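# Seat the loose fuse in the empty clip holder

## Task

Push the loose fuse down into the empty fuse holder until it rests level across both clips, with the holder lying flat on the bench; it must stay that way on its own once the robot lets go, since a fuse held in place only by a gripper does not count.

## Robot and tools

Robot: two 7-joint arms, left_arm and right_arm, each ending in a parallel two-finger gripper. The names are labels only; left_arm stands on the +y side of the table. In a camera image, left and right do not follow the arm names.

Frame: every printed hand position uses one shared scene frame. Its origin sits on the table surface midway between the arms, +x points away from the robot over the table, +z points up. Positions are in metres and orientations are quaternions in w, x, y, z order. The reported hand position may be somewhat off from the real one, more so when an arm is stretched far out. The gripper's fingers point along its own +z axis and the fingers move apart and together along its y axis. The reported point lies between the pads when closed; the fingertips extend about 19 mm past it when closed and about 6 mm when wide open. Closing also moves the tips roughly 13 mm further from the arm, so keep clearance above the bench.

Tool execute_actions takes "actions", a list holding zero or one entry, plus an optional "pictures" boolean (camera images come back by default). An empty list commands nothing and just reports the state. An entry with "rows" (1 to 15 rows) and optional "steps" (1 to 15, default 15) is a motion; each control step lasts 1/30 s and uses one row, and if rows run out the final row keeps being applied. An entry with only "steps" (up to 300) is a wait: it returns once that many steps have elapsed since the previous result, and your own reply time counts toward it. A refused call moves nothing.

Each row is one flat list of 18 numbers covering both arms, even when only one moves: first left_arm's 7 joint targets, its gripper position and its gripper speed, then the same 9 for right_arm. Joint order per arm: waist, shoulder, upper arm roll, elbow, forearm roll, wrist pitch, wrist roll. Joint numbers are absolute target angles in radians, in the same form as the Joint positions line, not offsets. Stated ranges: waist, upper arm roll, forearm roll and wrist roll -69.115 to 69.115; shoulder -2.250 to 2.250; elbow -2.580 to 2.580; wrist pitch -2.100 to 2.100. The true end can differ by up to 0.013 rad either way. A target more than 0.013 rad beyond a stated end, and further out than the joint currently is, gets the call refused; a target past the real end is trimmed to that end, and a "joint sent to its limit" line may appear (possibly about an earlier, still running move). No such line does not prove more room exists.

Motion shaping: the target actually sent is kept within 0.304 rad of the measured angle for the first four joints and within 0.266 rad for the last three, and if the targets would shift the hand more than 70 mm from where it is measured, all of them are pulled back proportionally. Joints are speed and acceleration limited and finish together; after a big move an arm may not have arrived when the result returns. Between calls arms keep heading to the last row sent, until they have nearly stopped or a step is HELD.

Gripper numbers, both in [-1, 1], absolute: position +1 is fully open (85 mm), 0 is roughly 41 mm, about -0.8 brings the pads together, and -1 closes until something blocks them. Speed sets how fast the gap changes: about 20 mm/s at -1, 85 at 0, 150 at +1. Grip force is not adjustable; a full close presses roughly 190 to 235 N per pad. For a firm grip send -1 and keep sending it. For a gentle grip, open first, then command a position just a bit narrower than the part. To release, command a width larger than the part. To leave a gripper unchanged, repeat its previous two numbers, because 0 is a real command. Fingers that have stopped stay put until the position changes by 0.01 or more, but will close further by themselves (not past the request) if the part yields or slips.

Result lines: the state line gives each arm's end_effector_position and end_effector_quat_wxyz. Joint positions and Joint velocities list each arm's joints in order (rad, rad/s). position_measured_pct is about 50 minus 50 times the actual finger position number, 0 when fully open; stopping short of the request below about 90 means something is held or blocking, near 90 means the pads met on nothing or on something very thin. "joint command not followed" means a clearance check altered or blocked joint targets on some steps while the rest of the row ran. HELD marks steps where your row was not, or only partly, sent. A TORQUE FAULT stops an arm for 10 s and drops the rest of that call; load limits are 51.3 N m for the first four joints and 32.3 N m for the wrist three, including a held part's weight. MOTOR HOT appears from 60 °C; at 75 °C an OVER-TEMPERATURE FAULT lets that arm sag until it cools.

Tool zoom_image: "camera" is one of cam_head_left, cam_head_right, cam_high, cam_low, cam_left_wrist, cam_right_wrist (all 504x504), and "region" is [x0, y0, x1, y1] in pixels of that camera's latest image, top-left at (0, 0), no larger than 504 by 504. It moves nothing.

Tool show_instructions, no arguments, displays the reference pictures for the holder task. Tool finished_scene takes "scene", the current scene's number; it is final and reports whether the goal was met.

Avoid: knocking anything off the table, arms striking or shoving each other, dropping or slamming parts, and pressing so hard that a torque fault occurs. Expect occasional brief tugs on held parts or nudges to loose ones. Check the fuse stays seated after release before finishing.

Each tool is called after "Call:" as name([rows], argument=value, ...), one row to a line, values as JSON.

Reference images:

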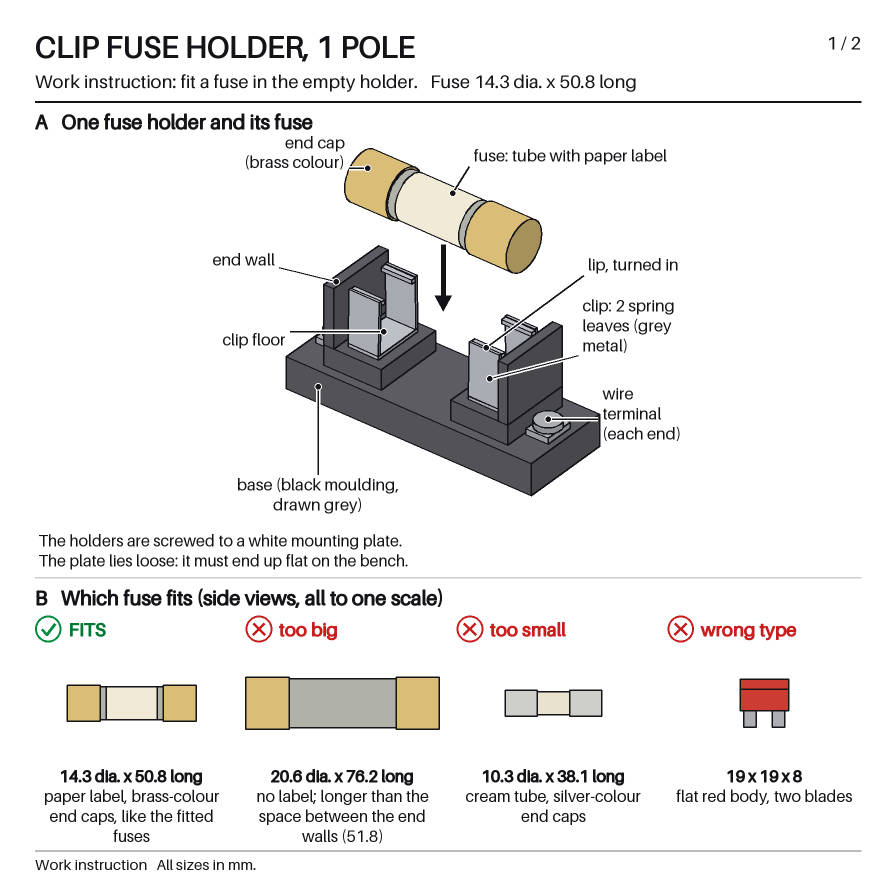

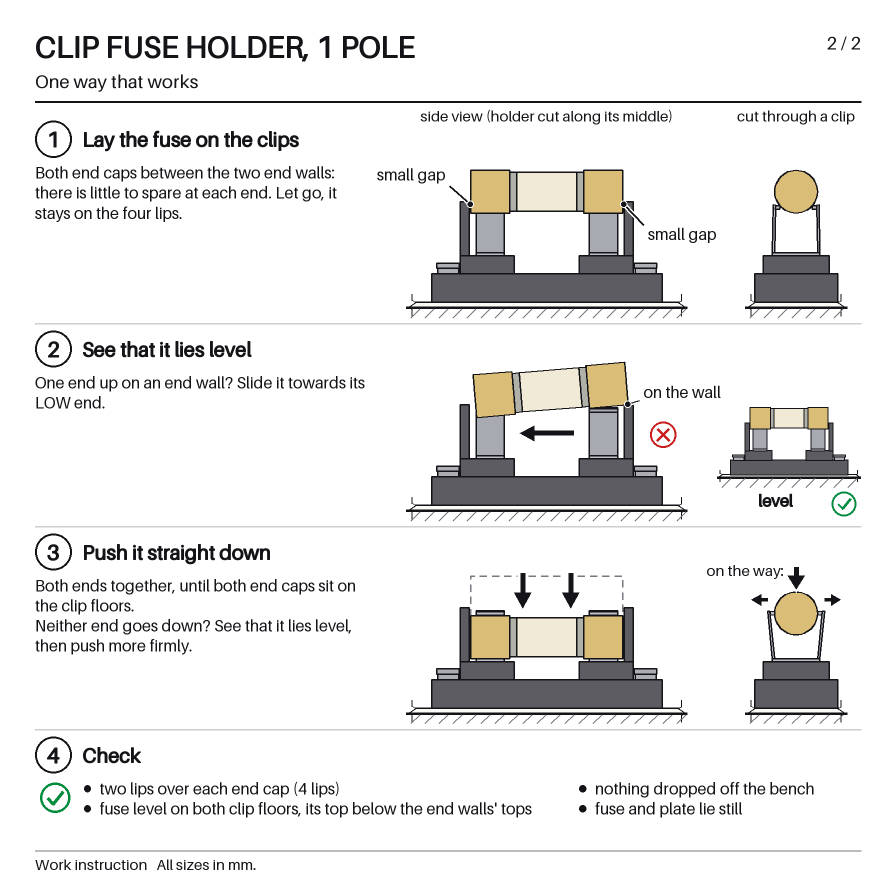

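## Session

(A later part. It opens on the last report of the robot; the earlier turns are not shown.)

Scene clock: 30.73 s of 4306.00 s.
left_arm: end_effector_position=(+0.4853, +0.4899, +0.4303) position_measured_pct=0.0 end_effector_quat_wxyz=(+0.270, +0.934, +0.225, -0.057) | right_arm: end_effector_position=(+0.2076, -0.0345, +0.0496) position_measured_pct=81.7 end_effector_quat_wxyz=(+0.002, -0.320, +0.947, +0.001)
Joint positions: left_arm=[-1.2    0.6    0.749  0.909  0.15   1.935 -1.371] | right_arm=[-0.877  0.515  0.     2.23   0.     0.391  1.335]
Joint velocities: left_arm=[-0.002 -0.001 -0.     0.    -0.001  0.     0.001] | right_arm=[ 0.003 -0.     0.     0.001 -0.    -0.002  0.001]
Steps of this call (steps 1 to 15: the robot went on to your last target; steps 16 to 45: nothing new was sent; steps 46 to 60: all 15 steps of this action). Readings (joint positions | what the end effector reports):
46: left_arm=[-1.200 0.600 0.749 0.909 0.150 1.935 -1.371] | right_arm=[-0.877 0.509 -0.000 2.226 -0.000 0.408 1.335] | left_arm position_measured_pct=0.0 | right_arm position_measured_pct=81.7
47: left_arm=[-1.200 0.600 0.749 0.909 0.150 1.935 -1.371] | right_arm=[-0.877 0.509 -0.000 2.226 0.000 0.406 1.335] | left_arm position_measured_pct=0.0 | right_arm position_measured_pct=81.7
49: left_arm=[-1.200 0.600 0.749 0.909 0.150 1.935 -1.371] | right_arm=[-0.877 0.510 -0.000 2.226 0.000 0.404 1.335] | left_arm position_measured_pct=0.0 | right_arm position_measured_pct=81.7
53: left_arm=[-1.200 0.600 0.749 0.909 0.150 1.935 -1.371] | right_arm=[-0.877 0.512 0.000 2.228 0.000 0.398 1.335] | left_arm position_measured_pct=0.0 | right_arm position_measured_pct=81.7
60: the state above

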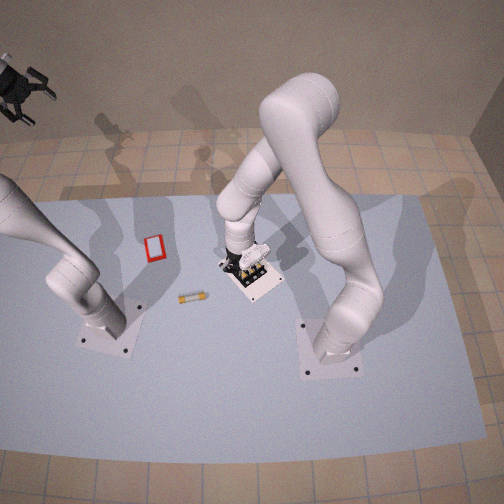

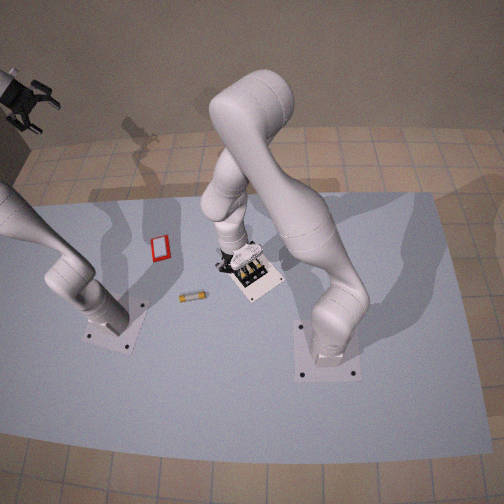

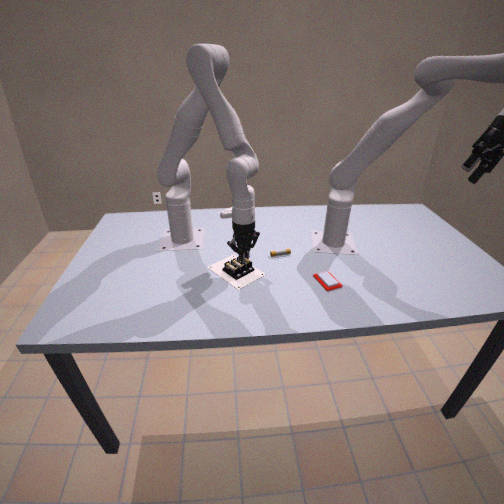

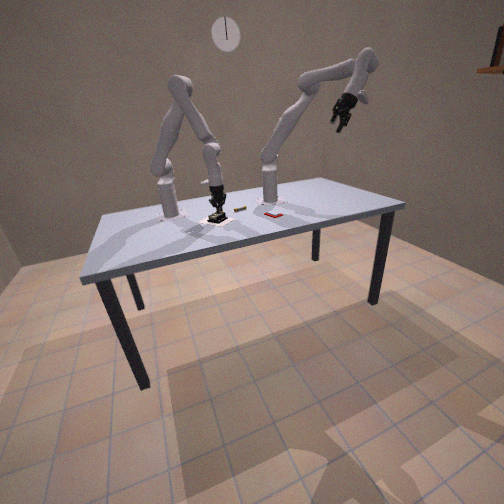

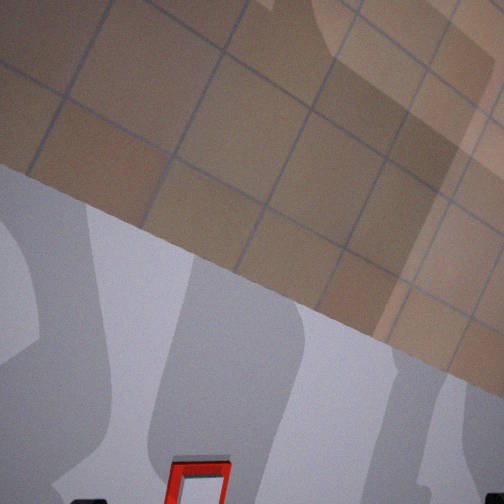

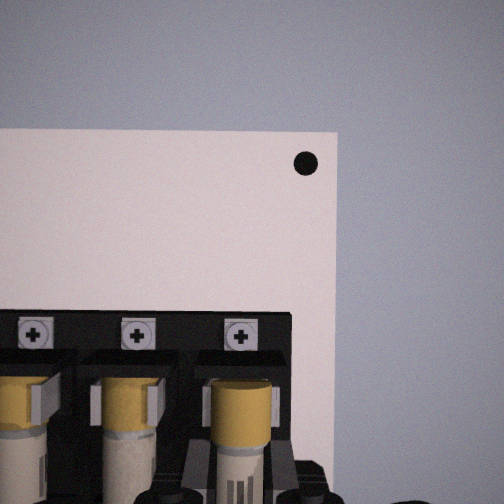

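Call:
execute_actions([
  {"rows": [[-1.2,0.6,0.749,0.909,0.15,1.935,-1.371,1,0,-0.8773,0.526,0.0,2.232,0.0,0.395,1.3347,-1,-0.3],[-1.2,0.6,0.749,0.909,0.15,1.935,-1.371,1,0,-0.8773,0.528,0.0,2.2325,0.0,0.395,1.3347,-1,-0.3],[-1.2,0.6,0.749,0.909,0.15,1.935,-1.371,1,0,-0.8773,0.530,0.0,2.233,0.0,0.394,1.3347,-1,-0.3],[-1.2,0.6,0.749,0.909,0.15,1.935,-1.371,1,0,-0.8773,0.532,0.0,2.233,0.0,0.392,1.3347,-1,-0.3],[-1.2,0.6,0.749,0.909,0.15,1.935,-1.371,1,0,-0.8773,0.533,0.0,2.2335,0.0,0.390,1.3347,-1,-0.3],[-1.2,0.6,0.749,0.909,0.15,1.935,-1.371,1,0,-0.8773,0.534,0.0,2.2335,0.0,0.388,1.3347,-1,-0.3],[-1.2,0.6,0.749,0.909,0.15,1.935,-1.371,1,0,-0.8773,0.535,0.0,2.2335,0.0,0.386,1.3347,-1,-0.3],[-1.2,0.6,0.749,0.909,0.15,1.935,-1.371,1,0,-0.8773,0.536,0.0,2.2335,0.0,0.384,1.3347,-1,-0.3],[-1.2,0.6,0.749,0.909,0.15,1.935,-1.371,1,0,-0.8773,0.536,0.0,2.2335,0.0,0.382,1.3347,-1,-0.3]], "steps": 12},
], pictures=false)

Scene clock: 34.17 s of 4306.00 s.
left_arm: end_effector_position=(+0.4853, +0.4899, +0.4303) position_measured_pct=0.0 end_effector_quat_wxyz=(+0.270, +0.934, +0.225, -0.057) | right_arm: end_effector_position=(+0.2070, -0.0352, +0.0443) position_measured_pct=81.7 end_effector_quat_wxyz=(-0.001, -0.320, +0.947, -0.000)
Joint positions: left_arm=[-1.2    0.6    0.749  0.909  0.15   1.935 -1.371] | right_arm=[-0.877  0.531 -0.     2.231  0.     0.381  1.335]
Joint velocities: left_arm=[ 0.     0.001 -0.    -0.     0.    -0.     0.   ] | right_arm=[-0.001  0.029 -0.001  0.004 -0.001 -0.005  0.   ]
Steps of this call (steps 1 to 15: the robot went on to your last target; steps 16 to 90: nothing new was sent; then 0.03 s passed at rest; steps 91 to 102: all 12 steps of this action). Readings (joint positions | what the end effector reports):
91: left_arm=[-1.200 0.600 0.749 0.909 0.150 1.935 -1.371] | right_arm=[-0.877 0.516 0.000 2.230 0.000 0.392 1.335] | left_arm position_measured_pct=0.0 | right_arm position_measured_pct=81.7
92: left_arm=[-1.200 0.600 0.749 0.909 0.150 1.935 -1.371] | right_arm=[-0.877 0.517 0.000 2.230 0.000 0.393 1.335] | left_arm position_measured_pct=0.0 | right_arm position_measured_pct=81.7
94: left_arm=[-1.200 0.600 0.749 0.909 0.150 1.935 -1.371] | right_arm=[-0.877 0.520 0.000 2.228 0.000 0.393 1.335] | left_arm position_measured_pct=0.0 | right_arm position_measured_pct=81.7
98: left_arm=[-1.200 0.600 0.749 0.909 0.150 1.935 -1.371] | right_arm=[-0.877 0.527 0.000 2.230 0.000 0.386 1.335] | left_arm position_measured_pct=0.0 | right_arm position_measured_pct=81.7
102: the state above

Call:
execute_actions([
  {"rows": [[-1.2,0.6,0.749,0.909,0.15,1.935,-1.371,1,0,-0.8773,0.538,0.0,2.2335,0.0,0.376,1.3347,-1,-0.3],[-1.2,0.6,0.749,0.909,0.15,1.935,-1.371,1,0,-0.8773,0.540,0.0,2.234,0.0,0.373,1.3347,-1,-0.3],[-1.2,0.6,0.749,0.909,0.15,1.935,-1.371,1,0,-0.8773,0.542,0.0,2.2345,0.0,0.370,1.3347,-1,-0.3],[-1.2,0.6,0.749,0.909,0.15,1.935,-1.371,1,0,-0.8773,0.544,0.0,2.235,0.0,0.367,1.3347,-1,-0.3],[-1.2,0.6,0.749,0.909,0.15,1.935,-1.371,1,0,-0.8773,0.546,0.0,2.2355,0.0,0.365,1.3347,-1,-0.3],[-1.2,0.6,0.749,0.909,0.15,1.935,-1.371,1,0,-0.8773,0.548,0.0,2.236,0.0,0.363,1.3347,-1,-0.3],[-1.2,0.6,0.749,0.909,0.15,1.935,-1.371,1,0,-0.8773,0.550,0.0,2.2365,0.0,0.361,1.3347,-1,-0.3]], "steps": 15},
])

Call:
zoom_image(camera="cam_right_wrist", region=[100, 300, 300, 460])

Scene clock: 35.60 s of 4306.00 s.
left_arm: end_effector_position=(+0.4853, +0.4899, +0.4303) position_measured_pct=0.0 end_effector_quat_wxyz=(+0.270, +0.934, +0.225, -0.057) | right_arm: end_effector_position=(+0.2060, -0.0367, +0.0392) position_measured_pct=81.7 end_effector_quat_wxyz=(-0.002, -0.320, +0.947, -0.001)
Joint positions: left_arm=[-1.2    0.6    0.749  0.909  0.15   1.935 -1.371] | right_arm=[-0.877  0.544  0.     2.237  0.     0.363  1.335]
Joint velocities: left_arm=[ 0.    -0.    -0.    -0.     0.001  0.002 -0.   ] | right_arm=[ 0.001 -0.    -0.    -0.001  0.    -0.     0.002]
Steps of this call (steps 1 to 15: the robot went on to your last target; steps 16 to 28: nothing new was sent; steps 29 to 43: all 15 steps of this action). Readings (joint positions | what the end effector reports):
29: left_arm=[-1.200 0.600 0.749 0.909 0.150 1.935 -1.371] | right_arm=[-0.877 0.536 -0.000 2.233 0.000 0.381 1.335] | left_arm position_measured_pct=0.0 | right_arm position_measured_pct=81.7
30: left_arm=[-1.200 0.600 0.749 0.909 0.150 1.935 -1.371] | right_arm=[-0.877 0.538 -0.000 2.233 0.000 0.378 1.335] | left_arm position_measured_pct=0.0 | right_arm position_measured_pct=81.7
32: left_arm=[-1.200 0.600 0.749 0.909 0.150 1.935 -1.371] | right_arm=[-0.877 0.541 0.000 2.235 0.000 0.372 1.335] | left_arm position_measured_pct=0.0 | right_arm position_measured_pct=81.7
36: left_arm=[-1.200 0.600 0.749 0.909 0.150 1.935 -1.371] | right_arm=[-0.877 0.545 0.000 2.237 0.000 0.365 1.335] | left_arm position_measured_pct=0.0 | right_arm position_measured_pct=81.7
43: the state above

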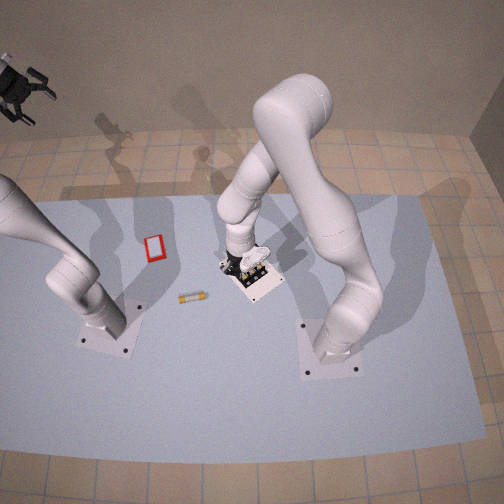

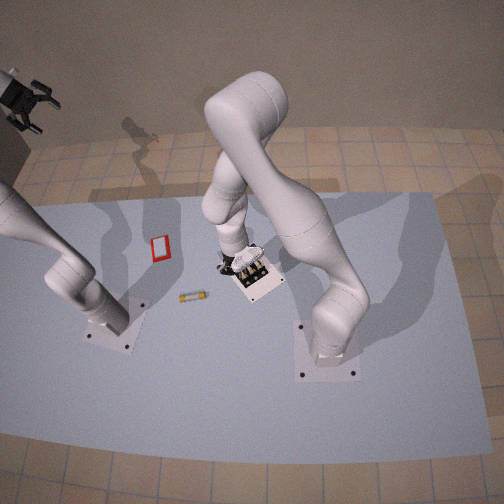

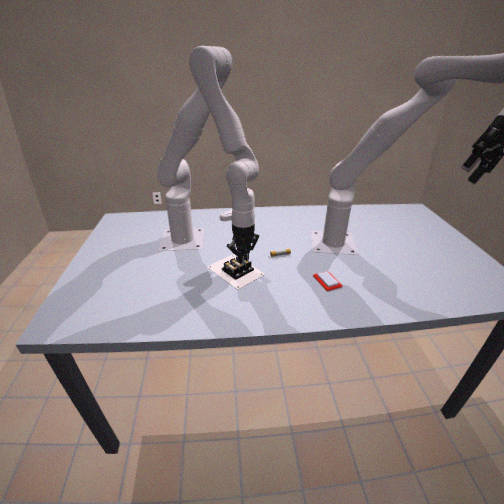

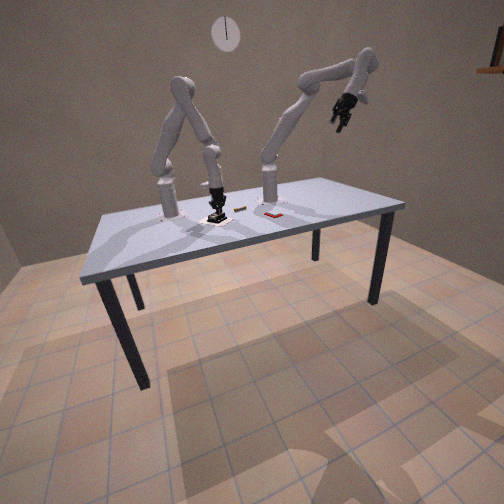

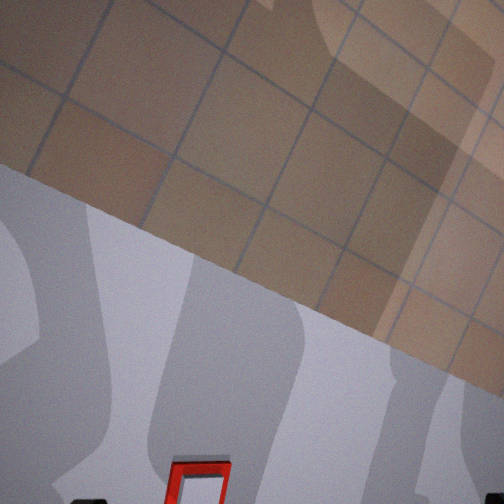

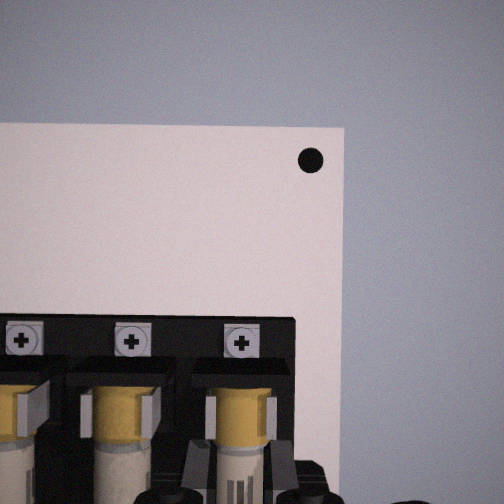

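Region (100, 300, 300, 460) of cam_right_wrist's 504x504 image, scaled by 2.520; it fills the top 403 rows of this view, and the rest is white.

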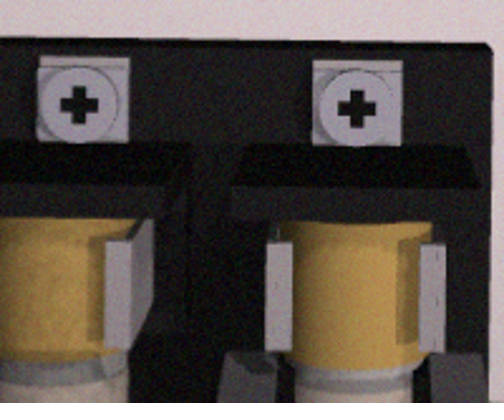

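Call:
execute_actions([
  {"rows": [[-1.2,0.6,0.749,0.909,0.15,1.935,-1.371,1,0,-0.877,0.544,0.0,2.237,0.0,0.363,1.3347,-0.45,-0.3]], "steps": 10},
], pictures=false)

Call:
execute_actions([
  {"rows": [[-1.2,0.6,0.749,0.909,0.15,1.935,-1.371,1,0,-0.877,0.476,0.0,2.217,0.0,0.451,1.3347,-0.45,-0.3],[-1.2,0.6,0.749,0.909,0.15,1.935,-1.371,1,0,-0.877,0.476,0.0,2.217,0.0,0.451,1.3347,-0.45,-0.3],[-1.2,0.6,0.749,0.909,0.15,1.935,-1.371,1,0,-0.877,0.476,0.0,2.217,0.0,0.451,1.3347,-0.45,-0.3],[-1.2,0.6,0.749,0.909,0.15,1.935,-1.371,1,0,-0.877,0.476,0.0,2.217,0.0,0.451,1.3347,-0.45,-0.3],[-1.2,0.6,0.749,0.909,0.15,1.935,-1.371,1,0,-0.877,0.476,0.0,2.217,0.0,0.451,1.3347,-0.45,-0.3],[-1.2,0.6,0.749,0.909,0.15,1.935,-1.371,1,0,-0.877,0.476,0.0,2.217,0.0,0.451,1.3347,-0.45,-0.3],[-1.2,0.6,0.749,0.909,0.15,1.935,-1.371,1,0,-0.877,0.42,0.0,2.10,0.0,0.62,1.3347,-0.45,-0.3]], "steps": 15},
], pictures=false)

Call:
execute_actions([
  {"steps": 8},
])

Scene clock: 37.17 s of 4306.00 s.
left_arm: end_effector_position=(+0.4853, +0.4899, +0.4303) position_measured_pct=0.0 end_effector_quat_wxyz=(+0.270, +0.934, +0.225, -0.057) | right_arm: end_effector_position=(+0.2063, -0.0362, +0.0394) position_measured_pct=72.6 end_effector_quat_wxyz=(-0.001, -0.320, +0.947, -0.001)
Joint positions: left_arm=[-1.2    0.6    0.749  0.909  0.15   1.935 -1.371] | right_arm=[-0.877  0.544 -0.     2.237  0.     0.363  1.335]
Joint velocities: left_arm=[ 0.001  0.     0.001  0.     0.001  0.001 -0.001] | right_arm=[ 0.001  0.001  0.    -0.     0.     0.    -0.001]
Steps of this call (steps 1 to 15: the robot went on to your last target; steps 16 to 37: nothing new was sent; steps 38 to 47: all 10 steps of this action). Readings (joint positions | what the end effector reports):
38: left_arm=[-1.200 0.600 0.749 0.909 0.150 1.935 -1.371] | right_arm=[-0.877 0.543 0.000 2.238 0.000 0.364 1.335] | left_arm position_measured_pct=0.0 | right_arm position_measured_pct=81.7
39: left_arm=[-1.200 0.600 0.749 0.909 0.150 1.935 -1.371] | right_arm=[-0.877 0.541 0.000 2.238 0.000 0.363 1.335] | left_arm position_measured_pct=0.0 | right_arm position_measured_pct=81.7
41: left_arm=[-1.200 0.600 0.749 0.909 0.150 1.935 -1.371] | right_arm=[-0.877 0.543 -0.000 2.237 -0.000 0.363 1.335] | left_arm position_measured_pct=0.0 | right_arm position_measured_pct=78.2
45: left_arm=[-1.200 0.600 0.749 0.909 0.150 1.935 -1.371] | right_arm=[-0.877 0.544 -0.000 2.237 -0.000 0.363 1.335] | left_arm position_measured_pct=0.0 | right_arm position_measured_pct=73.0
47: the state above

Scene clock: 37.67 s of 4306.00 s.
left_arm: end_effector_position=(+0.4853, +0.4899, +0.4303) position_measured_pct=0.0 end_effector_quat_wxyz=(+0.270, +0.934, +0.225, -0.057) | right_arm: end_effector_position=(+0.2231, -0.0156, +0.1007) position_measured_pct=72.6 end_effector_quat_wxyz=(+0.000, -0.320, +0.947, +0.000)
Joint positions: left_arm=[-1.2    0.6    0.749  0.909  0.15   1.935 -1.371] | right_arm=[-0.877  0.423 -0.     2.102 -0.     0.616  1.335]
Joint velocities: left_arm=[0.002 0.    0.002 0.    0.001 0.001 0.001] | right_arm=[ 0.002 -0.024 -0.    -0.096 -0.     0.108 -0.   ]
Steps of this call (steps 1 to 15: all 15 steps of this action). Readings (joint positions | what the end effector reports):
1: left_arm=[-1.200 0.600 0.749 0.909 0.150 1.935 -1.371] | right_arm=[-0.877 0.542 -0.000 2.237 0.000 0.364 1.335] | left_arm position_measured_pct=0.0 | right_arm position_measured_pct=72.6
2: left_arm=[-1.200 0.600 0.749 0.909 0.150 1.935 -1.371] | right_arm=[-0.877 0.535 -0.000 2.235 0.000 0.371 1.335] | left_arm position_measured_pct=0.0 | right_arm position_measured_pct=72.6
4: left_arm=[-1.200 0.600 0.749 0.909 0.150 1.935 -1.371] | right_arm=[-0.877 0.506 -0.000 2.228 -0.000 0.405 1.335] | left_arm position_measured_pct=0.0 | right_arm position_measured_pct=72.6
8: left_arm=[-1.200 0.600 0.749 0.909 0.150 1.935 -1.371] | right_arm=[-0.877 0.471 0.000 2.210 0.000 0.465 1.335] | left_arm position_measured_pct=0.0 | right_arm position_measured_pct=72.6
15: the state above

Scene clock: 37.93 s of 4306.00 s.
left_arm: end_effector_position=(+0.4853, +0.4899, +0.4303) position_measured_pct=0.0 end_effector_quat_wxyz=(+0.270, +0.934, +0.225, -0.057) | right_arm: end_effector_position=(+0.2234, -0.0152, +0.1020) position_measured_pct=72.6 end_effector_quat_wxyz=(+0.001, -0.320, +0.947, +0.000)
Joint positions: left_arm=[-1.2    0.6    0.749  0.909  0.15   1.935 -1.371] | right_arm=[-0.877  0.42   0.     2.1    0.     0.62   1.335]
Joint velocities: left_arm=[-0.001 -0.001 -0.001 -0.     0.001 -0.     0.   ] | right_arm=[-0.002 -0.004 -0.    -0.002  0.     0.001  0.   ]
Steps of this call (steps 1 to 8: the robot went on to your last target). Readings (joint positions | what the end effector reports):
1: left_arm=[-1.200 0.600 0.749 0.909 0.150 1.935 -1.371] | right_arm=[-0.877 0.422 -0.000 2.100 -0.000 0.618 1.335] | left_arm position_measured_pct=0.0 | right_arm position_measured_pct=72.6
2: left_arm=[-1.200 0.600 0.749 0.909 0.150 1.935 -1.371] | right_arm=[-0.877 0.422 -0.000 2.100 -0.000 0.619 1.335] | left_arm position_measured_pct=0.0 | right_arm position_measured_pct=72.6
4: left_arm=[-1.200 0.600 0.749 0.909 0.150 1.935 -1.371] | right_arm=[-0.877 0.421 -0.000 2.100 -0.000 0.620 1.335] | left_arm position_measured_pct=0.0 | right_arm position_measured_pct=72.6
8: the state above

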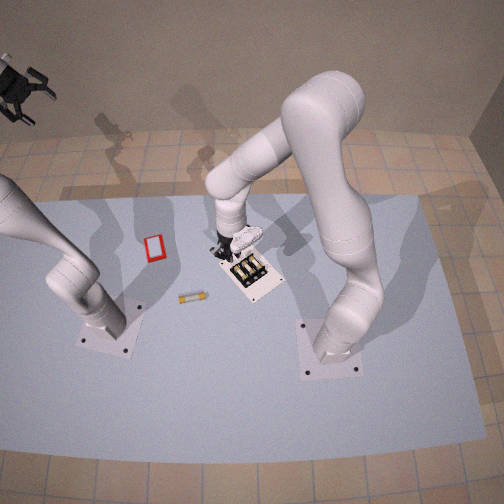

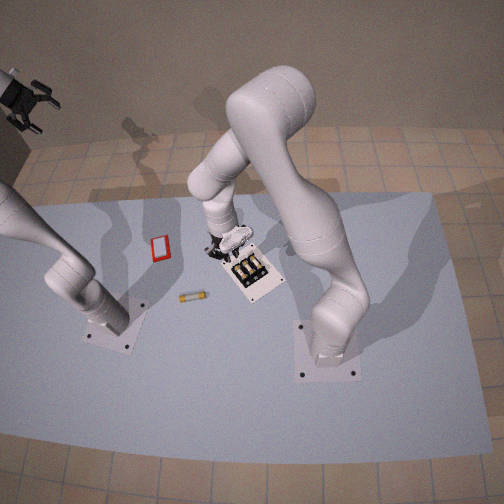

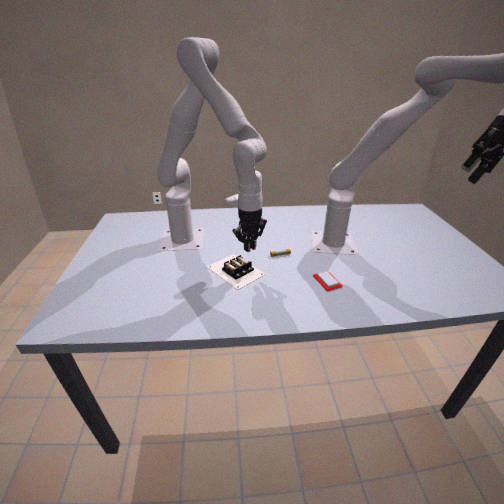

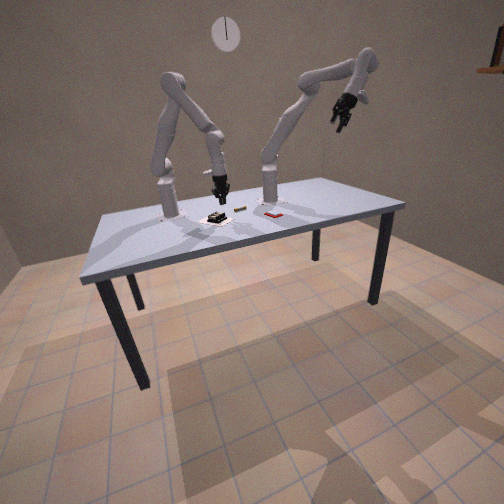

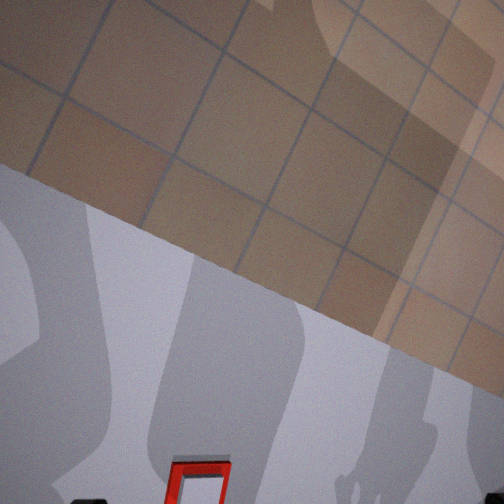

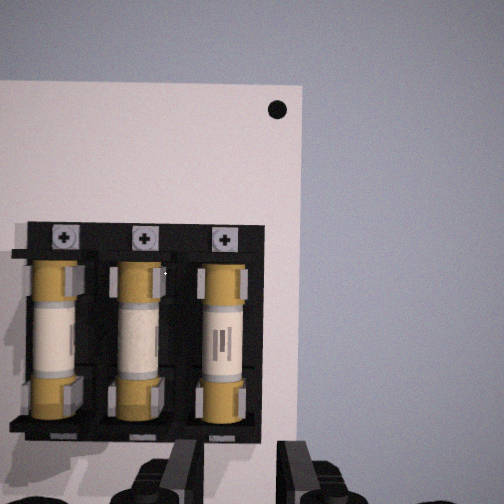

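Call:
finished_scene(scene=1)

The scene is finished: the task was done.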